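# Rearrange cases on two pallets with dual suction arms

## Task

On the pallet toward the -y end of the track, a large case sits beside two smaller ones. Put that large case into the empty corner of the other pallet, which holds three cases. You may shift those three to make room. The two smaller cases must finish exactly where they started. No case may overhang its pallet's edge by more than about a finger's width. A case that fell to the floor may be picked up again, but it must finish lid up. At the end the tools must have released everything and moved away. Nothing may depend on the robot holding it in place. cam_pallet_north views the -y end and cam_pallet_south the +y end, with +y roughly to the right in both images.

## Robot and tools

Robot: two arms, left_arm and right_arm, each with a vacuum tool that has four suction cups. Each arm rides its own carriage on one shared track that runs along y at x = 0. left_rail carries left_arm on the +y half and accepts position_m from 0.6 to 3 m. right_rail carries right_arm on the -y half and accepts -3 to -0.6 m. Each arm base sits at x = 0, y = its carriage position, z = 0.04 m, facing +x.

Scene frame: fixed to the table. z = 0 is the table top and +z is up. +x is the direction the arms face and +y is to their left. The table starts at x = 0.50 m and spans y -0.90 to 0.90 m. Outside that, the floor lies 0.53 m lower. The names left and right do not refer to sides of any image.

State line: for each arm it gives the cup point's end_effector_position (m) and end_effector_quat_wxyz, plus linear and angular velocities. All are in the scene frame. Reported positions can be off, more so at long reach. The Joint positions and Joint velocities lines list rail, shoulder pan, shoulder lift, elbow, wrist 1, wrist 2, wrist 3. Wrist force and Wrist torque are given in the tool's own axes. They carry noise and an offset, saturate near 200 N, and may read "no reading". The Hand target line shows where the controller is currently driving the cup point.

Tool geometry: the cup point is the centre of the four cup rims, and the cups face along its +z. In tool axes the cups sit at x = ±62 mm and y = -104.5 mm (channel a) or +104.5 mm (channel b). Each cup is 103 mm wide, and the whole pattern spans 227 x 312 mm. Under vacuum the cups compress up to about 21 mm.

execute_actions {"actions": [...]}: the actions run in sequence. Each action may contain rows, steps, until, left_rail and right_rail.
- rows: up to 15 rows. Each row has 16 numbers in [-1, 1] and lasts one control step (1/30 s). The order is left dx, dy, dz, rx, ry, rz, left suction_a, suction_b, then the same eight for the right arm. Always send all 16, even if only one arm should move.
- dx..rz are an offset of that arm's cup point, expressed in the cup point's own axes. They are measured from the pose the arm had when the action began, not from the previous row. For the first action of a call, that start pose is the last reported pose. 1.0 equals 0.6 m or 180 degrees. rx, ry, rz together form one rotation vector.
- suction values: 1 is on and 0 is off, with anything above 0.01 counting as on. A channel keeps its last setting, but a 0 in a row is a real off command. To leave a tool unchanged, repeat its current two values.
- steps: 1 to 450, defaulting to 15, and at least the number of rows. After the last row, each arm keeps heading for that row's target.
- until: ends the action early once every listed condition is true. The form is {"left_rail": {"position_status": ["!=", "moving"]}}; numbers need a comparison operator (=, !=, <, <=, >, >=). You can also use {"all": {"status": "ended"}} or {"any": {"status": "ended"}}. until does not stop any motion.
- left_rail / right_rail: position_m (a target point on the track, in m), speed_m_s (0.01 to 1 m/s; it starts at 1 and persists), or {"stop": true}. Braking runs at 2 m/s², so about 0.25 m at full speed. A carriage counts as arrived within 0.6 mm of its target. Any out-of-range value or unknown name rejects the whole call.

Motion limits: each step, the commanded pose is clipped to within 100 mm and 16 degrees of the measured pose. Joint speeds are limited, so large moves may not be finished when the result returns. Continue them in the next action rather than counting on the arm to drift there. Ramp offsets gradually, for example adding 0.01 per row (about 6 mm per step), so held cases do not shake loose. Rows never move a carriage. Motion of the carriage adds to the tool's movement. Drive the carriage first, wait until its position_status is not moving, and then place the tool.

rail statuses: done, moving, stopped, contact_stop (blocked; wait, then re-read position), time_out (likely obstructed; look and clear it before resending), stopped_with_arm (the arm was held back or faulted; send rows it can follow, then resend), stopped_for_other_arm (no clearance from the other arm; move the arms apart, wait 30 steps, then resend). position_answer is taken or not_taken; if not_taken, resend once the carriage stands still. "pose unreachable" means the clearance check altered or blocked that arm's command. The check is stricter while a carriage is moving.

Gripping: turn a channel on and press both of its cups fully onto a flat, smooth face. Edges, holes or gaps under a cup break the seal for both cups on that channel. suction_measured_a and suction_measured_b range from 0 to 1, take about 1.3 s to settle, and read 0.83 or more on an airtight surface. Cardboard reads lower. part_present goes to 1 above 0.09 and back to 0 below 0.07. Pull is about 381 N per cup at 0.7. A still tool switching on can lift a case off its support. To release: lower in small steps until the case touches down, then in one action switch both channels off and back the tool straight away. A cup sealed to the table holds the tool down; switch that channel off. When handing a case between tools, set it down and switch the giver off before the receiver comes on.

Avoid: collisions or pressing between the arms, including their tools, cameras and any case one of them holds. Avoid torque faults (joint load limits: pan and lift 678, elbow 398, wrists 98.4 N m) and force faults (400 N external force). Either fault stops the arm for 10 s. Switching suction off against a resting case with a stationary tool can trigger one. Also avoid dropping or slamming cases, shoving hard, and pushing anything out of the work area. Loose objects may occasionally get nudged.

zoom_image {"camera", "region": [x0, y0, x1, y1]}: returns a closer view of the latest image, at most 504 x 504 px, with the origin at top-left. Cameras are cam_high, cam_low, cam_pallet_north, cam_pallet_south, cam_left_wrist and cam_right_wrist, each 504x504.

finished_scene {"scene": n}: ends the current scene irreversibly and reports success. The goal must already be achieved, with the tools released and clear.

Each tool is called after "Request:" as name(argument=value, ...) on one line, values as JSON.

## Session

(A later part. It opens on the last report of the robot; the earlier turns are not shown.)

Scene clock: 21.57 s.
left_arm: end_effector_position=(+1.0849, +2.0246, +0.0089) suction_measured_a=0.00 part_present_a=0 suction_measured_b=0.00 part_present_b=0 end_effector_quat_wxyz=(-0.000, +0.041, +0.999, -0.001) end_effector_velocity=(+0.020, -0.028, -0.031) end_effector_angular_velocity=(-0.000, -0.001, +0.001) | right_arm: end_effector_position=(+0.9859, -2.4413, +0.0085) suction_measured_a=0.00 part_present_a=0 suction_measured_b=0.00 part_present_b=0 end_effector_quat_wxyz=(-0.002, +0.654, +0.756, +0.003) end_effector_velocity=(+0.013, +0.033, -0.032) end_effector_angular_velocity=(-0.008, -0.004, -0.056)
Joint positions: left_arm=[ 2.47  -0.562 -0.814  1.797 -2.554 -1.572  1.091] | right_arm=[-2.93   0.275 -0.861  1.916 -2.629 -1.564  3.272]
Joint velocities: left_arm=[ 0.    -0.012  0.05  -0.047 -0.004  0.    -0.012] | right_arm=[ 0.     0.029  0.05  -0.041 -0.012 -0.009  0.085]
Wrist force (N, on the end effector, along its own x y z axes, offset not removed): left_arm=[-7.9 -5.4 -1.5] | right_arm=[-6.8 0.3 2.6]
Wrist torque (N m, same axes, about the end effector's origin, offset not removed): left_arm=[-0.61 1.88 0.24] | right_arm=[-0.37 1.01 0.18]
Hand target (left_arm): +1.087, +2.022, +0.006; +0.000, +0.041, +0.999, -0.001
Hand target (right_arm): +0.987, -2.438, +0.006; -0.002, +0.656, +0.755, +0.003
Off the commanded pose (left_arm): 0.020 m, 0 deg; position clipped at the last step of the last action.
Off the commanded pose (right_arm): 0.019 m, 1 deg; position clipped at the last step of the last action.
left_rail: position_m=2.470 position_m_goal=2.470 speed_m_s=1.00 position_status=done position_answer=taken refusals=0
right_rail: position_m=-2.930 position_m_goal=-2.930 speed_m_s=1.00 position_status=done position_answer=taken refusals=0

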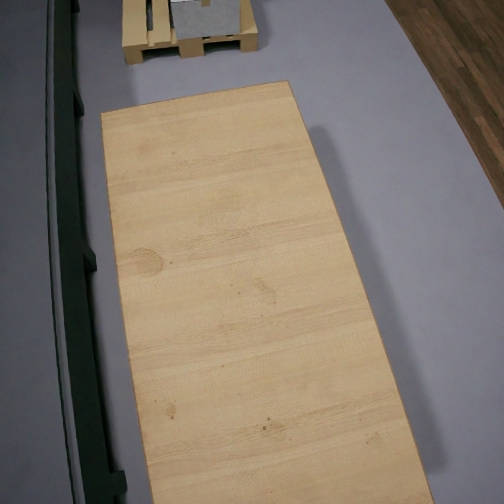

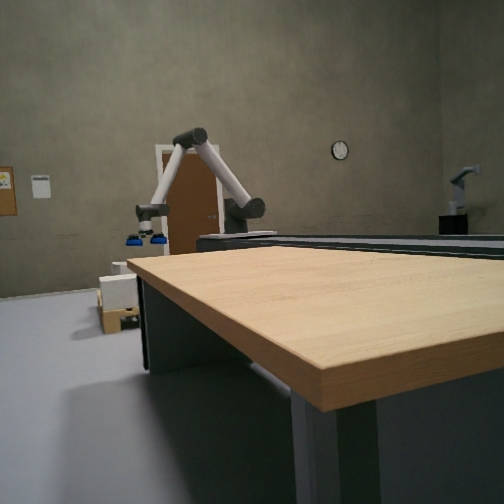

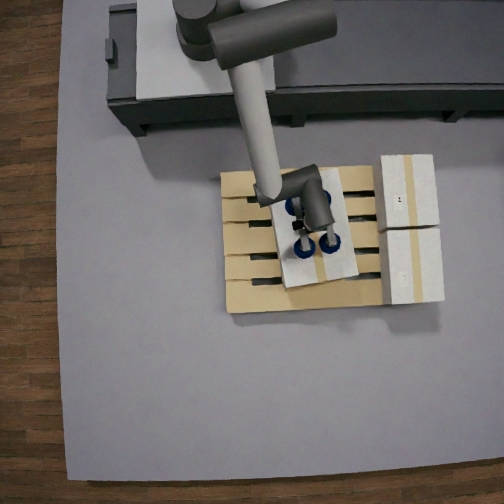

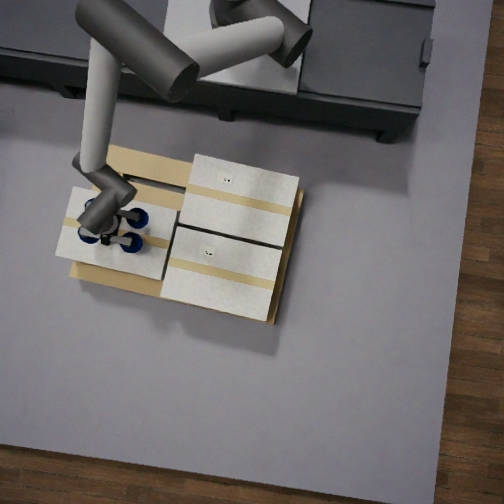

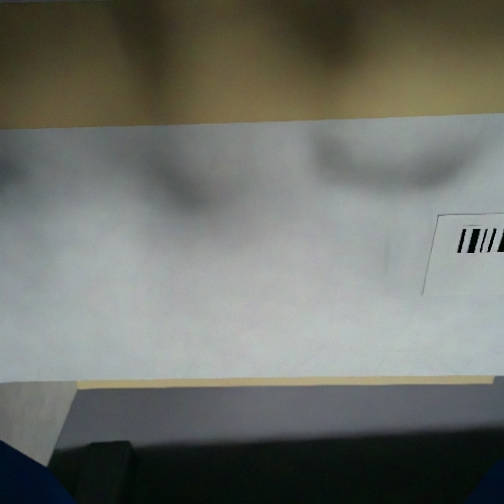

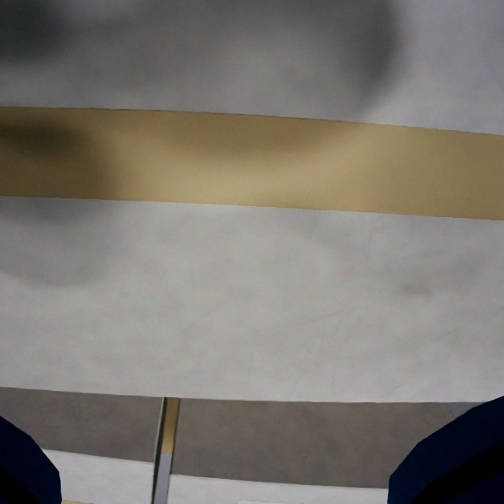

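Request:
execute_actions(actions=[])

Request:
zoom_image(camera="cam_pallet_north", region=[250, 150, 380, 300])

Request:
zoom_image(camera="cam_pallet_south", region=[45, 170, 195, 300])

Scene clock: 21.83 s.
left_arm: end_effector_position=(+1.0867, +2.0223, +0.0064) suction_measured_a=0.00 part_present_a=0 suction_measured_b=0.00 part_present_b=0 end_effector_quat_wxyz=(+0.000, +0.041, +0.999, -0.001) end_effector_velocity=(+0.001, -0.002, -0.001) end_effector_angular_velocity=(-0.000, -0.000, +0.000) | right_arm: end_effector_position=(+0.9870, -2.4385, +0.0059) suction_measured_a=0.00 part_present_a=0 suction_measured_b=0.00 part_present_b=0 end_effector_quat_wxyz=(-0.002, +0.656, +0.755, +0.003) end_effector_velocity=(+0.001, +0.002, -0.002) end_effector_angular_velocity=(-0.000, +0.000, -0.003)
Joint positions: left_arm=[ 2.47  -0.562 -0.81   1.793 -2.554 -1.572  1.09 ] | right_arm=[-2.93   0.277 -0.857  1.913 -2.63  -1.565  3.279]
Joint velocities: left_arm=[ 0.    -0.001  0.002 -0.002 -0.    -0.    -0.001] | right_arm=[ 0.     0.001  0.003 -0.002 -0.001 -0.     0.004]
Wrist force (N, on the end effector, along its own x y z axes, offset not removed): left_arm=[-3.8 -2.1 0.2] | right_arm=[-2.5 1.9 -0.9]
Wrist torque (N m, same axes, about the end effector's origin, offset not removed): left_arm=[-0.34 1.35 0.18] | right_arm=[-0.28 0.39 -0.04]
Hand target (left_arm): +1.087, +2.022, +0.006; +0.000, +0.041, +0.999, -0.001
Hand target (right_arm): +0.987, -2.438, +0.006; -0.002, +0.656, +0.755, +0.003
Off the commanded pose (left_arm): 0.016 m, 0 deg; position clipped at the last step of the last action.
Off the commanded pose (right_arm): 0.016 m, 1 deg; position clipped at the last step of the last action.
left_rail: position_m=2.470 position_m_goal=2.470 speed_m_s=1.00 position_status=done position_answer=taken refusals=0
right_rail: position_m=-2.930 position_m_goal=-2.930 speed_m_s=1.00 position_status=done position_answer=taken refusals=0

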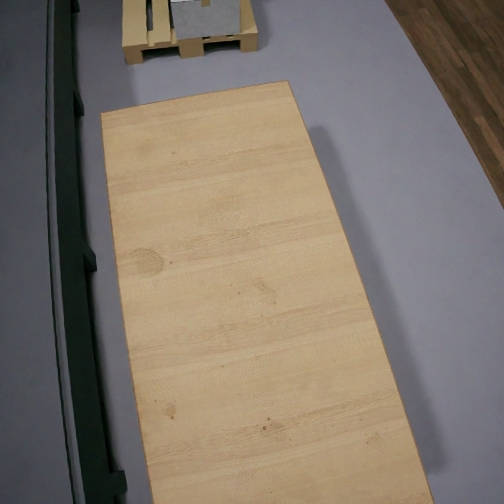

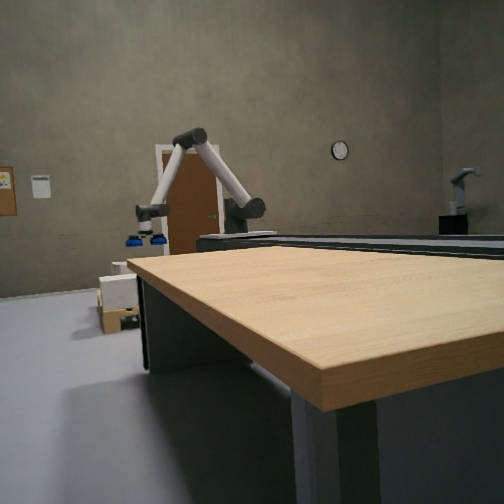

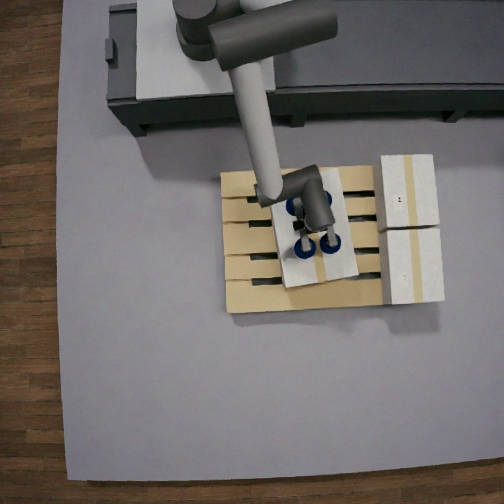

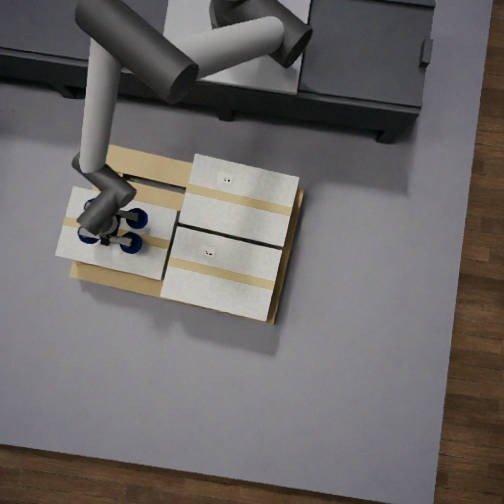

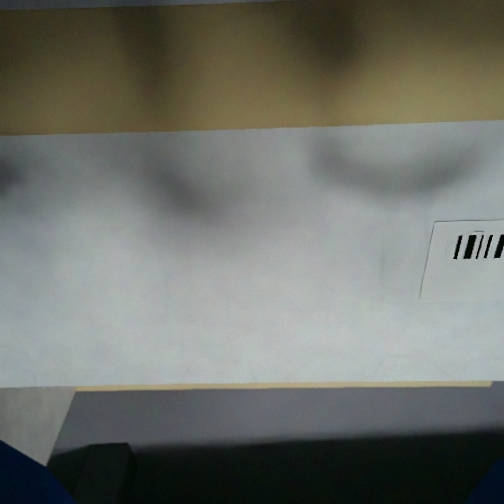

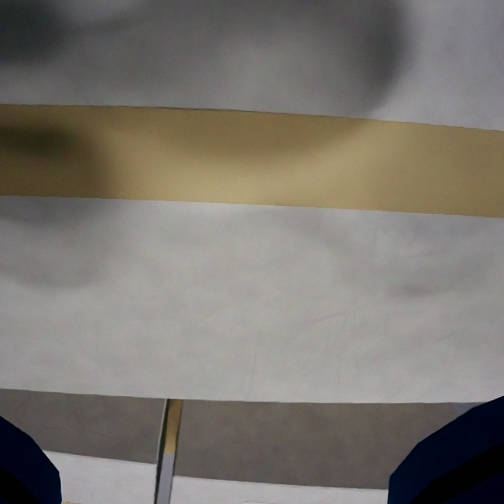

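Region (250, 150, 380, 300) of cam_pallet_north's 504x504 image, scaled by 3.360, with more detail than that image has; it fills the left 437 columns of this view, and the rest is white.

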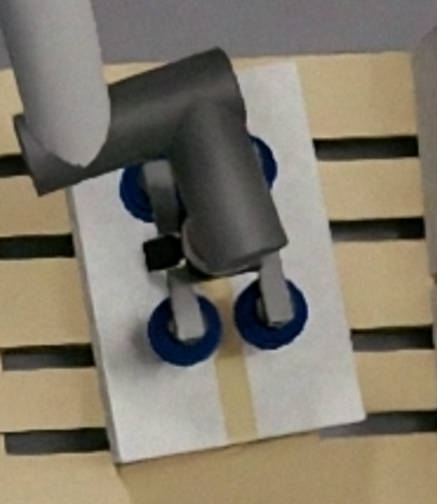

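Region (45, 170, 195, 300) of cam_pallet_south's 504x504 image, scaled by 3.360, with more detail than that image has; it fills the top 437 rows of this view, and the rest is white.

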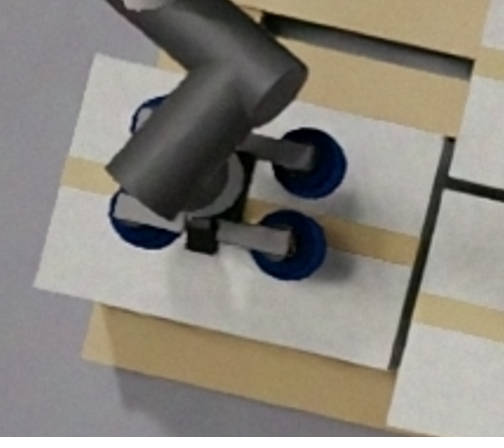

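Request:
execute_actions(actions=[{"rows": [
[-0.001,-0.001,0.002,0,0,0,0,0,0.0002,0.001,0.002,0,0,0.0005,0,0],
[-0.004,-0.002,0.007,0,0,0,0,0,0.0007,0.003,0.007,0,0,0.0012,0,0],
[-0.008,-0.004,0.015,0,0,0,0,0,0.0015,0.006,0.015,0,0,0.0022,0,0],
[-0.013,-0.007,0.026,0,0,0,0,0,0.0024,0.009,0.026,0,0,0.0035,0,0],
[-0.018,-0.010,0.040,0,0,0,0,0,0.0033,0.013,0.040,0,0,0.005,0,0],
[-0.023,-0.013,0.056,0,0,0,0,0,0.0042,0.016,0.056,0,0,0.0063,0,0],
[-0.027,-0.015,0.074,0,0,0,0,0,0.005,0.019,0.074,0,0,0.0074,0,0],
[-0.029,-0.0165,0.093,0,0,0,0,0,0.0054,0.0205,0.093,0,0,0.008,0,0],
[-0.030,-0.017,0.112,0,0,0,0,0,0.0055,0.021,0.112,0,0,0.0083,0,0],
[-0.030,-0.017,0.130,0,0,0,0,0,0.0055,0.021,0.130,0,0,0.0083,0,0],
[-0.030,-0.017,0.146,0,0,0,0,0,0.0055,0.021,0.146,0,0,0.0083,0,0],
[-0.030,-0.017,0.160,0,0,0,0,0,0.0055,0.021,0.160,0,0,0.0083,0,0],
[-0.030,-0.017,0.171,0,0,0,0,0,0.0055,0.021,0.171,0,0,0.0083,0,0],
[-0.030,-0.017,0.179,0,0,0,0,0,0.0055,0.021,0.178,0,0,0.0083,0,0],
[-0.030,-0.017,0.184,0,0,0,0,0,0.0055,0.021,0.183,0,0,0.0083,0,0]
], "steps": 16}])

Scene clock: 25.47 s.
left_arm: end_effector_position=(+1.1016, +2.0118, -0.0841) suction_measured_a=0.00 part_present_a=0 suction_measured_b=0.00 part_present_b=0 end_effector_quat_wxyz=(-0.000, +0.041, +0.999, -0.000) end_effector_velocity=(+0.009, -0.006, -0.203) end_effector_angular_velocity=(+0.002, +0.004, -0.000) | right_arm: end_effector_position=(+0.9968, -2.4337, -0.0843) suction_measured_a=0.00 part_present_a=0 suction_measured_b=0.00 part_present_b=0 end_effector_quat_wxyz=(-0.002, +0.665, +0.746, +0.003) end_effector_velocity=(+0.007, +0.005, -0.198) end_effector_angular_velocity=(-0.001, +0.002, -0.009)
Joint positions: left_arm=[ 2.47  -0.563 -0.708  1.759 -2.622 -1.572  1.09 ] | right_arm=[-2.93   0.279 -0.752  1.891 -2.712 -1.565  3.306]
Joint velocities: left_arm=[ 0.     0.     0.214 -0.043 -0.166  0.     0.   ] | right_arm=[ 0.     0.002  0.225 -0.038 -0.184  0.     0.012]
Wrist force (N, on the end effector, along its own x y z axes, offset not removed): left_arm=[-7.7 -1.8 3.6] | right_arm=[-3.8 -4.8 2.2]
Wrist torque (N m, same axes, about the end effector's origin, offset not removed): left_arm=[-0.20 1.75 0.06] | right_arm=[-1.39 0.80 -0.02]
Hand target (left_arm): +1.103, +2.011, -0.104; -0.000, +0.041, +0.999, -0.001
Hand target (right_arm): +0.998, -2.433, -0.104; -0.002, +0.666, +0.746, +0.003
Off the commanded pose (left_arm): 0.020 m, 0 deg.
Off the commanded pose (right_arm): 0.020 m, 0 deg.
left_rail: position_m=2.470 position_m_goal=2.470 speed_m_s=1.00 position_status=done position_answer=taken refusals=0
right_rail: position_m=-2.930 position_m_goal=-2.930 speed_m_s=1.00 position_status=done position_answer=taken refusals=0

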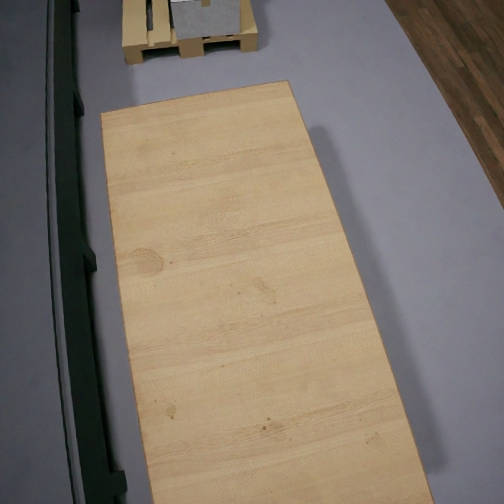

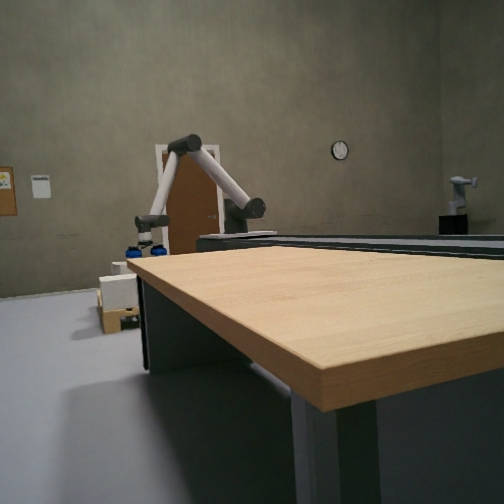

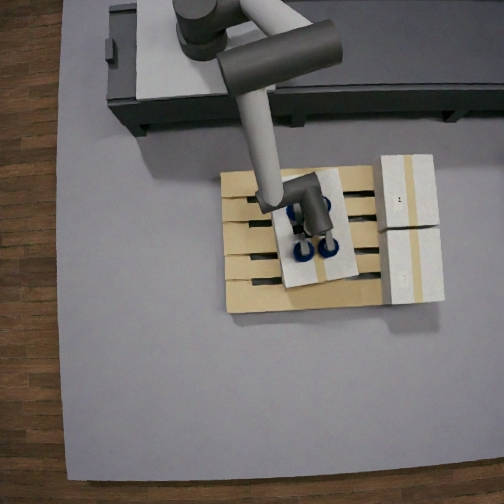

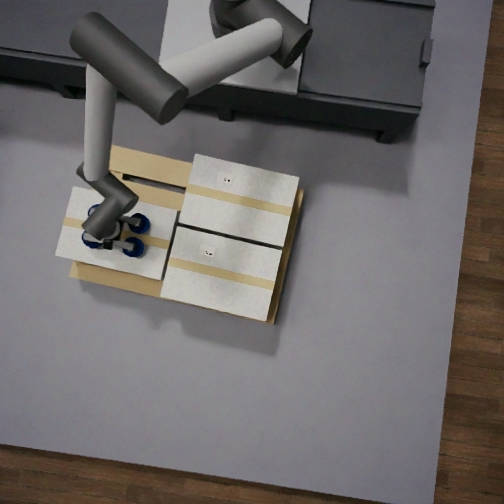

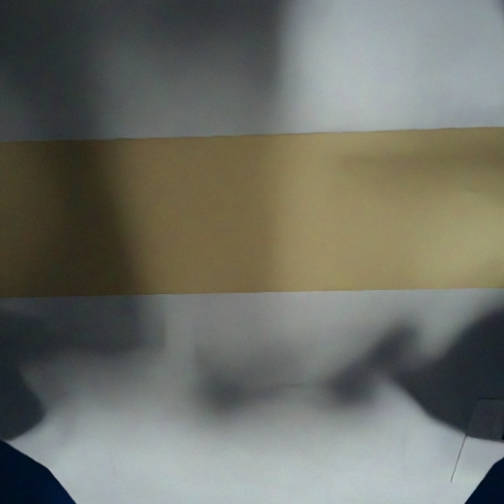

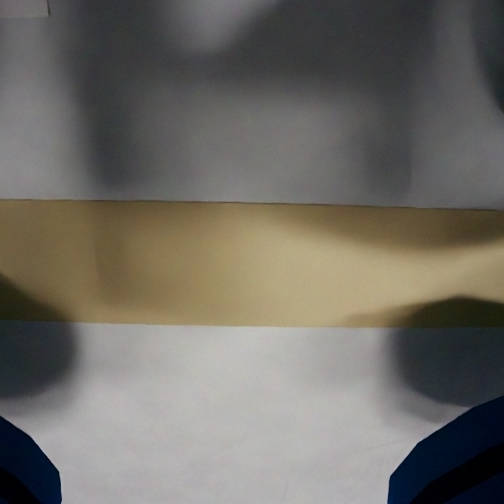

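Request:
execute_actions(actions=[])

Scene clock: 25.53 s.
left_arm: end_effector_position=(+1.1022, +2.0114, -0.0942) suction_measured_a=0.00 part_present_a=0 suction_measured_b=0.00 part_present_b=0 end_effector_quat_wxyz=(-0.000, +0.041, +0.999, -0.000) end_effector_velocity=(+0.008, -0.005, -0.108) end_effector_angular_velocity=(-0.000, -0.001, +0.000) | right_arm: end_effector_position=(+0.9974, -2.4334, -0.0942) suction_measured_a=0.00 part_present_a=0 suction_measured_b=0.00 part_present_b=0 end_effector_quat_wxyz=(-0.002, +0.666, +0.746, +0.003) end_effector_velocity=(+0.008, +0.004, -0.106) end_effector_angular_velocity=(+0.001, -0.002, -0.005)
Joint positions: left_arm=[ 2.47  -0.563 -0.697  1.756 -2.63  -1.572  1.09 ] | right_arm=[-2.93   0.279 -0.741  1.888 -2.721 -1.565  3.306]
Joint velocities: left_arm=[ 0.     0.     0.117 -0.03  -0.087  0.     0.   ] | right_arm=[ 0.     0.002  0.122 -0.027 -0.097 -0.     0.006]
Wrist force (N, on the end effector, along its own x y z axes, offset not removed): left_arm=[-7.2 -0.5 2.4] | right_arm=[-2.8 7.8 6.9]
Wrist torque (N m, same axes, about the end effector's origin, offset not removed): left_arm=[-0.14 1.77 0.20] | right_arm=[0.54 0.55 0.02]
Hand target (left_arm): +1.103, +2.011, -0.104; -0.000, +0.041, +0.999, -0.001
Hand target (right_arm): +0.998, -2.433, -0.104; -0.002, +0.666, +0.746, +0.003
Off the commanded pose (left_arm): 0.010 m, 0 deg.
Off the commanded pose (right_arm): 0.010 m, 0 deg.
left_rail: position_m=2.470 position_m_goal=2.470 speed_m_s=1.00 position_status=done position_answer=taken refusals=0
right_rail: position_m=-2.930 position_m_goal=-2.930 speed_m_s=1.00 position_status=done position_answer=taken refusals=0

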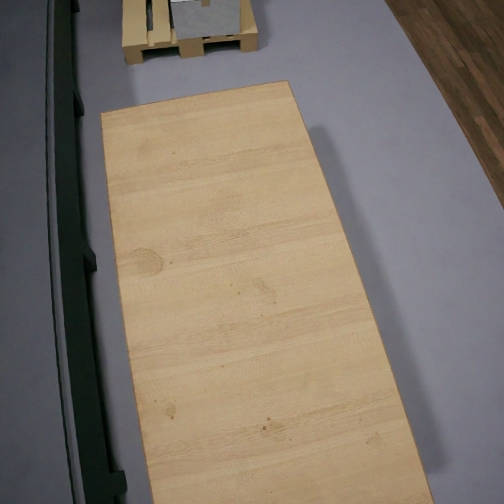

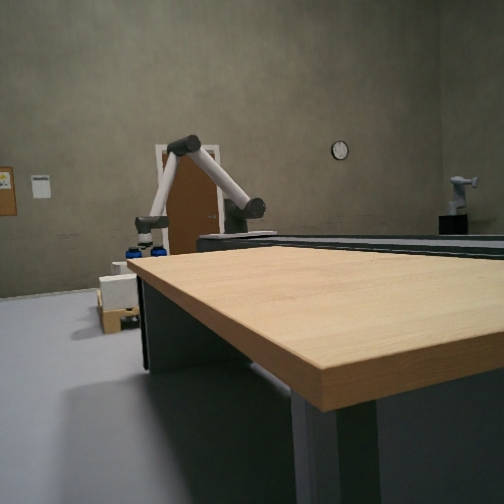

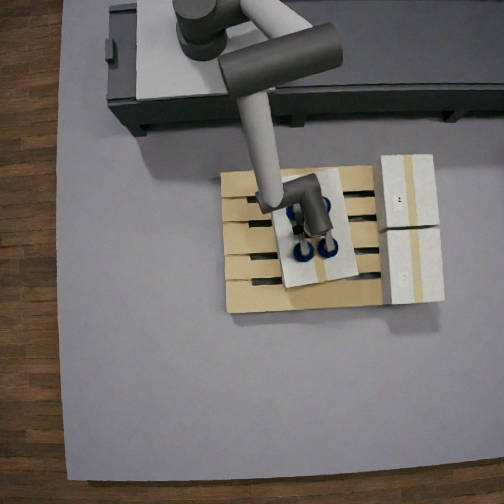

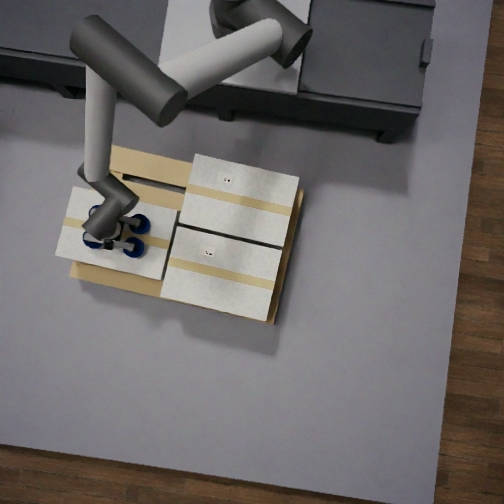

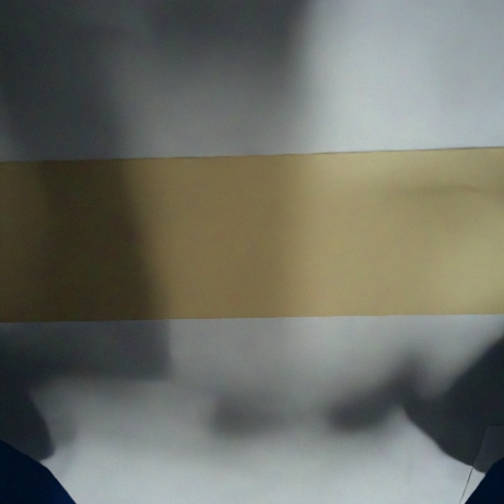

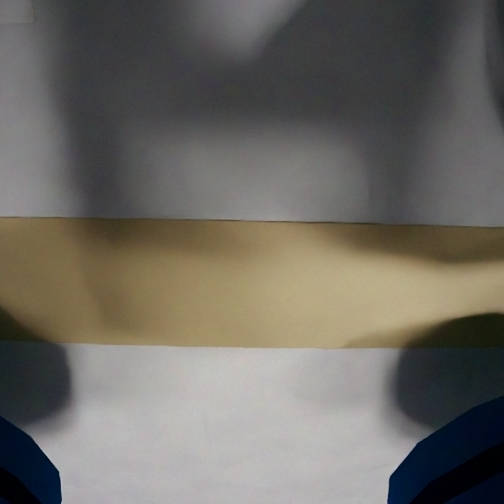

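Request:
execute_actions(actions=[])

Scene clock: 25.67 s.
left_arm: end_effector_position=(+1.1029, +2.0110, -0.1016) suction_measured_a=0.00 part_present_a=0 suction_measured_b=0.00 part_present_b=0 end_effector_quat_wxyz=(-0.000, +0.041, +0.999, -0.001) end_effector_velocity=(+0.002, -0.002, -0.023) end_effector_angular_velocity=(-0.001, -0.001, -0.000) | right_arm: end_effector_position=(+0.9980, -2.4331, -0.1014) suction_measured_a=0.00 part_present_a=0 suction_measured_b=0.00 part_present_b=0 end_effector_quat_wxyz=(-0.002, +0.666, +0.746, +0.003) end_effector_velocity=(+0.002, +0.001, -0.023) end_effector_angular_velocity=(+0.001, -0.002, -0.001)
Joint positions: left_arm=[ 2.47  -0.563 -0.689  1.754 -2.636 -1.572  1.09 ] | right_arm=[-2.93   0.279 -0.732  1.886 -2.728 -1.565  3.307]
Joint velocities: left_arm=[ 0.    -0.     0.025 -0.007 -0.02   0.     0.   ] | right_arm=[ 0.     0.     0.027 -0.007 -0.022  0.     0.001]
Wrist force (N, on the end effector, along its own x y z axes, offset not removed): left_arm=[-7.5 -3.1 -1.9] | right_arm=[0.2 2.0 1.7]
Wrist torque (N m, same axes, about the end effector's origin, offset not removed): left_arm=[-0.56 1.67 0.17] | right_arm=[-0.47 0.29 0.17]
Hand target (left_arm): +1.103, +2.011, -0.104; -0.000, +0.041, +0.999, -0.001
Hand target (right_arm): +0.998, -2.433, -0.104; -0.002, +0.666, +0.746, +0.003
Off the commanded pose (left_arm): 0.003 m, 0 deg.
Off the commanded pose (right_arm): 0.003 m, 0 deg.
left_rail: position_m=2.470 position_m_goal=2.470 speed_m_s=1.00 position_status=done position_answer=taken refusals=0
right_rail: position_m=-2.930 position_m_goal=-2.930 speed_m_s=1.00 position_status=done position_answer=taken refusals=0

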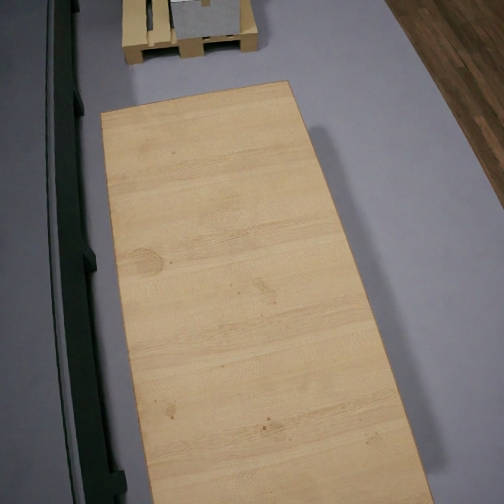

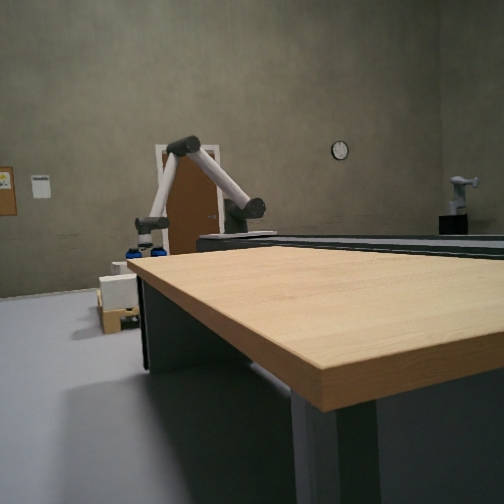

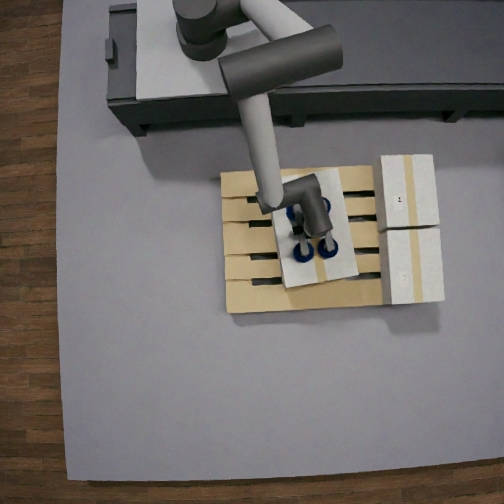

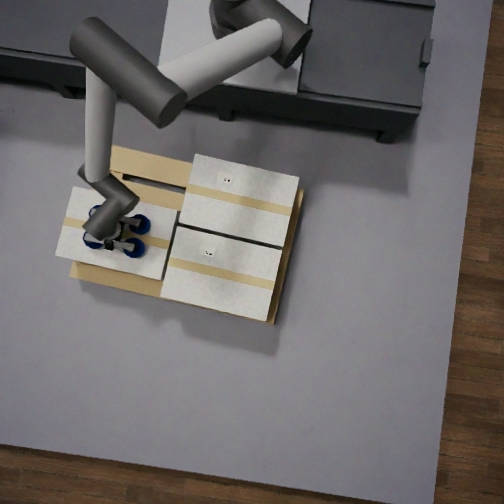

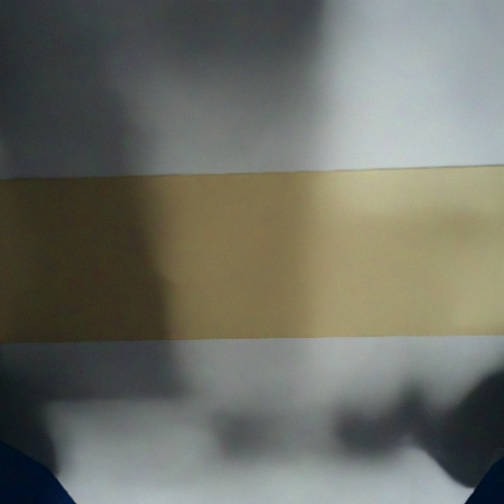

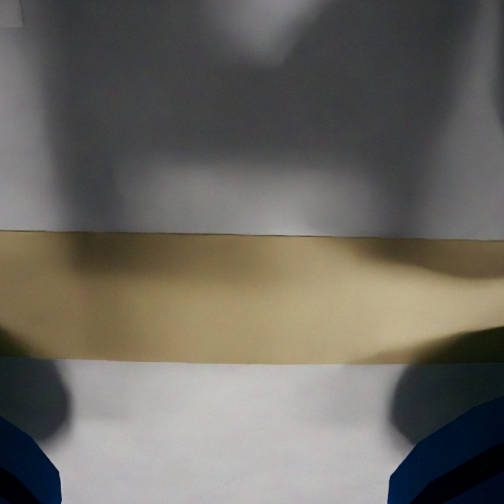

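Request:
execute_actions(actions=[{"rows": [
[0,0,0.006,0,0,0,0,0,0,0,0.006,0,0,0,0,0],
[0,0,0.010,0,0,0,0,0,0,0,0.010,0,0,0,0,0],
[0,0,0.014,0,0,0,0,0,0,0,0.014,0,0,0,0,0],
[0,0,0.018,0,0,0,0,0,0,0,0.018,0,0,0,0,0],
[0,0,0.021,0,0,0,0,0,0,0,0.021,0,0,0,0,0]
], "steps": 5}])

Request:
zoom_image(camera="cam_pallet_south", region=[45, 170, 195, 300])

Request:
execute_actions(actions=[])

Scene clock: 26.30 s.
left_arm: end_effector_position=(+1.1030, +2.0109, -0.1070) suction_measured_a=0.00 part_present_a=0 suction_measured_b=0.00 part_present_b=0 end_effector_quat_wxyz=(-0.000, +0.041, +0.999, -0.001) end_effector_velocity=(-0.001, +0.001, -0.049) end_effector_angular_velocity=(+0.001, +0.001, +0.000) | right_arm: end_effector_position=(+0.9981, -2.4330, -0.1069) suction_measured_a=0.00 part_present_a=0 suction_measured_b=0.00 part_present_b=0 end_effector_quat_wxyz=(-0.002, +0.666, +0.746, +0.003) end_effector_velocity=(-0.001, -0.000, -0.049) end_effector_angular_velocity=(-0.000, +0.001, +0.000)
Joint positions: left_arm=[ 2.47  -0.563 -0.683  1.753 -2.641 -1.572  1.09 ] | right_arm=[-2.93   0.279 -0.726  1.885 -2.733 -1.565  3.307]
Joint velocities: left_arm=[ 0.    -0.     0.05  -0.006 -0.043  0.    -0.   ] | right_arm=[ 0.     0.     0.054 -0.007 -0.046 -0.     0.   ]
Wrist force (N, on the end effector, along its own x y z axes, offset not removed): left_arm=[-5.4 -1.3 -3.3] | right_arm=[-0.4 4.5 -4.7]
Wrist torque (N m, same axes, about the end effector's origin, offset not removed): left_arm=[-0.26 1.51 0.09] | right_arm=[0.09 0.34 0.03]
Hand target (left_arm): +1.103, +2.011, -0.114; -0.000, +0.041, +0.999, -0.001
Hand target (right_arm): +0.998, -2.433, -0.114; -0.002, +0.666, +0.746, +0.003
Off the commanded pose (left_arm): 0.007 m, 0 deg.
Off the commanded pose (right_arm): 0.007 m, 0 deg.
left_rail: position_m=2.470 position_m_goal=2.470 speed_m_s=1.00 position_status=done position_answer=taken refusals=0
right_rail: position_m=-2.930 position_m_goal=-2.930 speed_m_s=1.00 position_status=done position_answer=taken refusals=0

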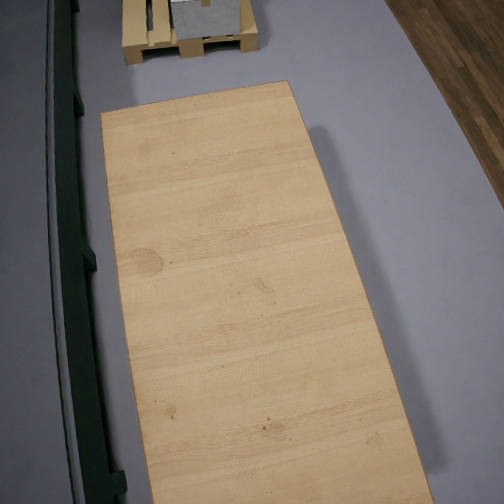

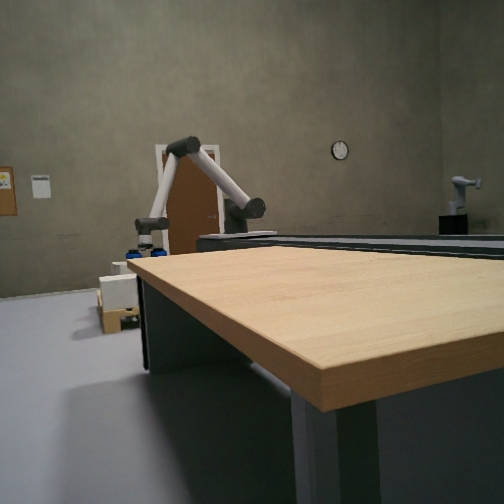

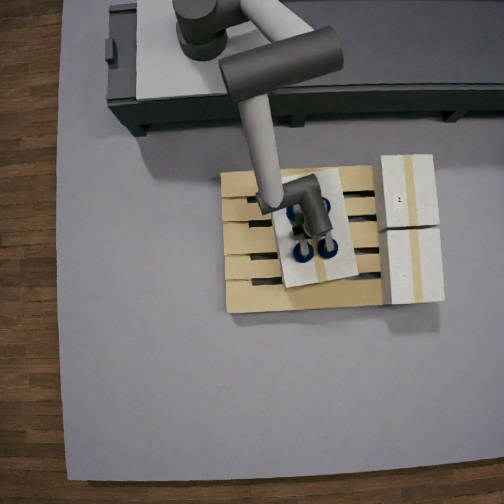

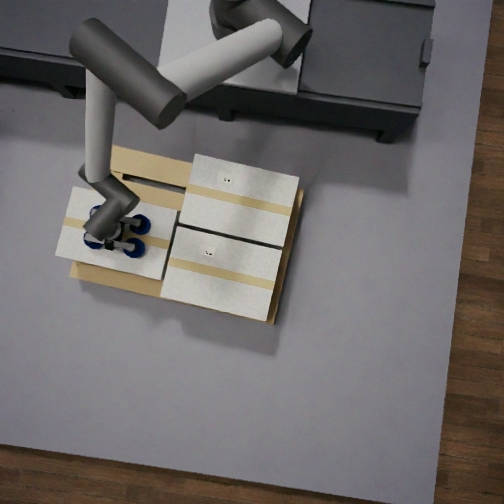

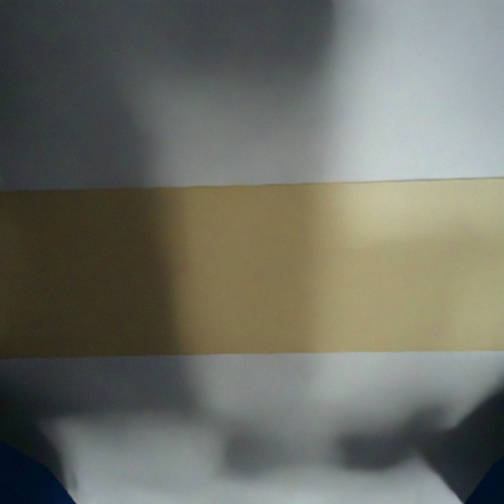

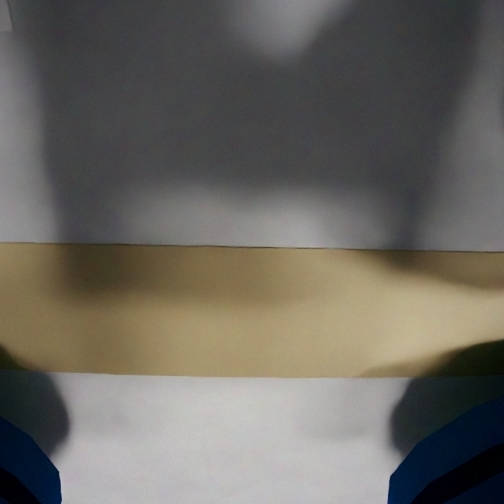

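Region (45, 170, 195, 300) of cam_pallet_south's 504x504 image, scaled by 3.360, with more detail than that image has; it fills the top 437 rows of this view, and the rest is white.

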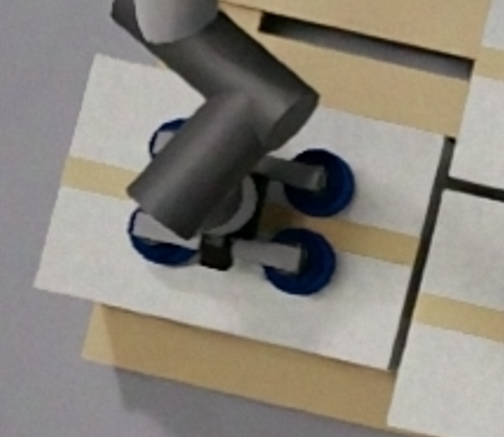

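Scene clock: 26.30 s.
left_arm: end_effector_position=(+1.1030, +2.0109, -0.1070) suction_measured_a=0.00 part_present_a=0 suction_measured_b=0.00 part_present_b=0 end_effector_quat_wxyz=(-0.000, +0.041, +0.999, -0.001) end_effector_velocity=(-0.001, +0.001, -0.049) end_effector_angular_velocity=(+0.001, +0.001, +0.000) | right_arm: end_effector_position=(+0.9981, -2.4330, -0.1069) suction_measured_a=0.00 part_present_a=0 suction_measured_b=0.00 part_present_b=0 end_effector_quat_wxyz=(-0.002, +0.666, +0.746, +0.003) end_effector_velocity=(-0.001, -0.000, -0.049) end_effector_angular_velocity=(-0.000, +0.001, +0.000)
Joint positions: left_arm=[ 2.47  -0.563 -0.683  1.753 -2.641 -1.572  1.09 ] | right_arm=[-2.93   0.279 -0.726  1.885 -2.733 -1.565  3.307]
Joint velocities: left_arm=[ 0.    -0.     0.05  -0.006 -0.043  0.    -0.   ] | right_arm=[ 0.     0.     0.054 -0.007 -0.046 -0.     0.   ]
Wrist force (N, on the end effector, along its own x y z axes, offset not removed): left_arm=[-5.4 -1.3 -3.3] | right_arm=[-0.4 4.5 -4.7]
Wrist torque (N m, same axes, about the end effector's origin, offset not removed): left_arm=[-0.26 1.51 0.09] | right_arm=[0.09 0.34 0.03]
Hand target (left_arm): +1.103, +2.011, -0.114; -0.000, +0.041, +0.999, -0.001
Hand target (right_arm): +0.998, -2.433, -0.114; -0.002, +0.666, +0.746, +0.003
Off the commanded pose (left_arm): 0.007 m, 0 deg.
Off the commanded pose (right_arm): 0.007 m, 0 deg.
left_rail: position_m=2.470 position_m_goal=2.470 speed_m_s=1.00 position_status=done position_answer=taken refusals=0
right_rail: position_m=-2.930 position_m_goal=-2.930 speed_m_s=1.00 position_status=done position_answer=taken refusals=0

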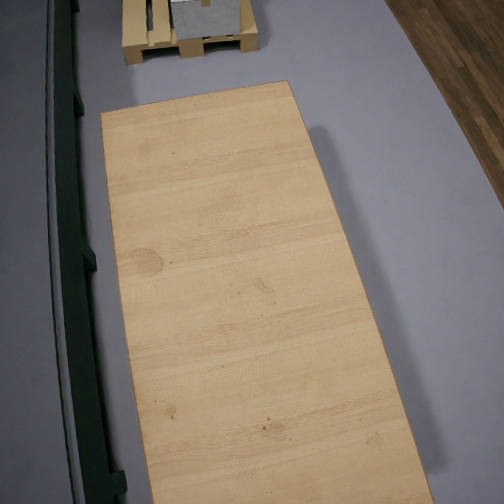

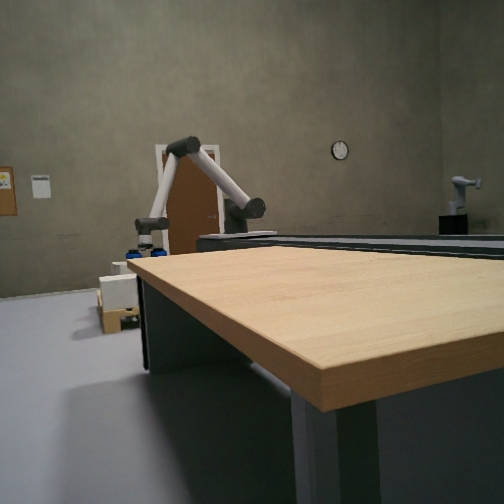

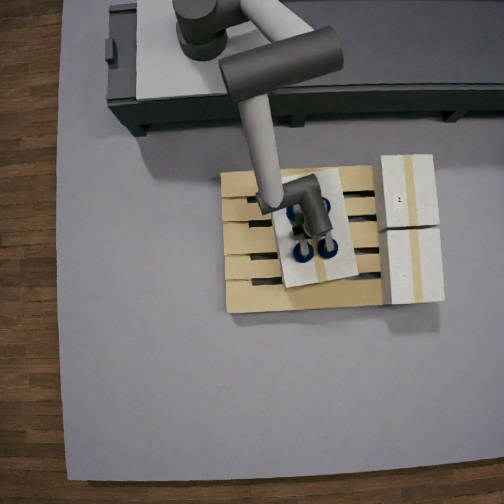

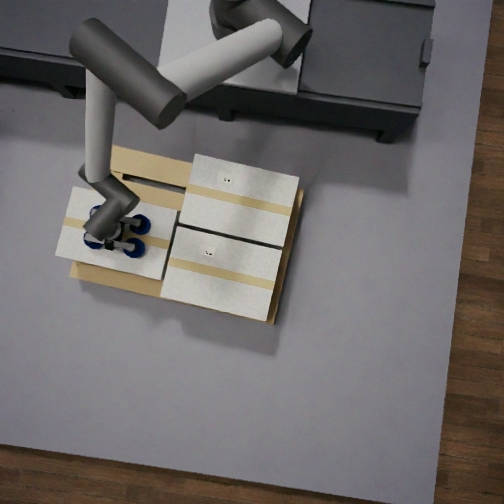

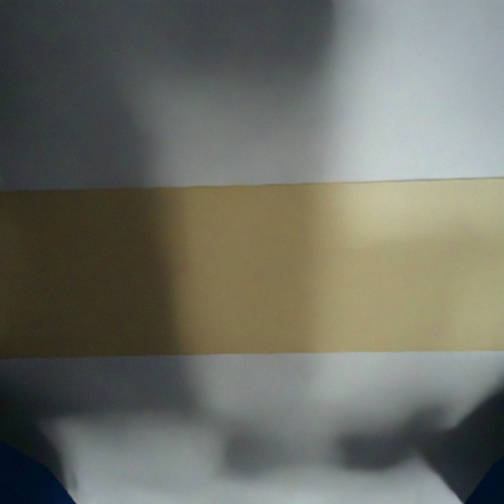

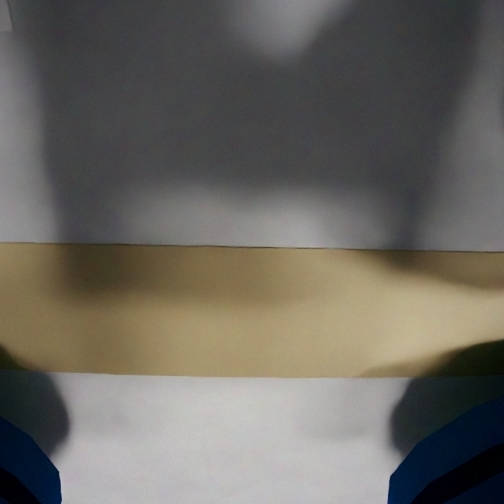

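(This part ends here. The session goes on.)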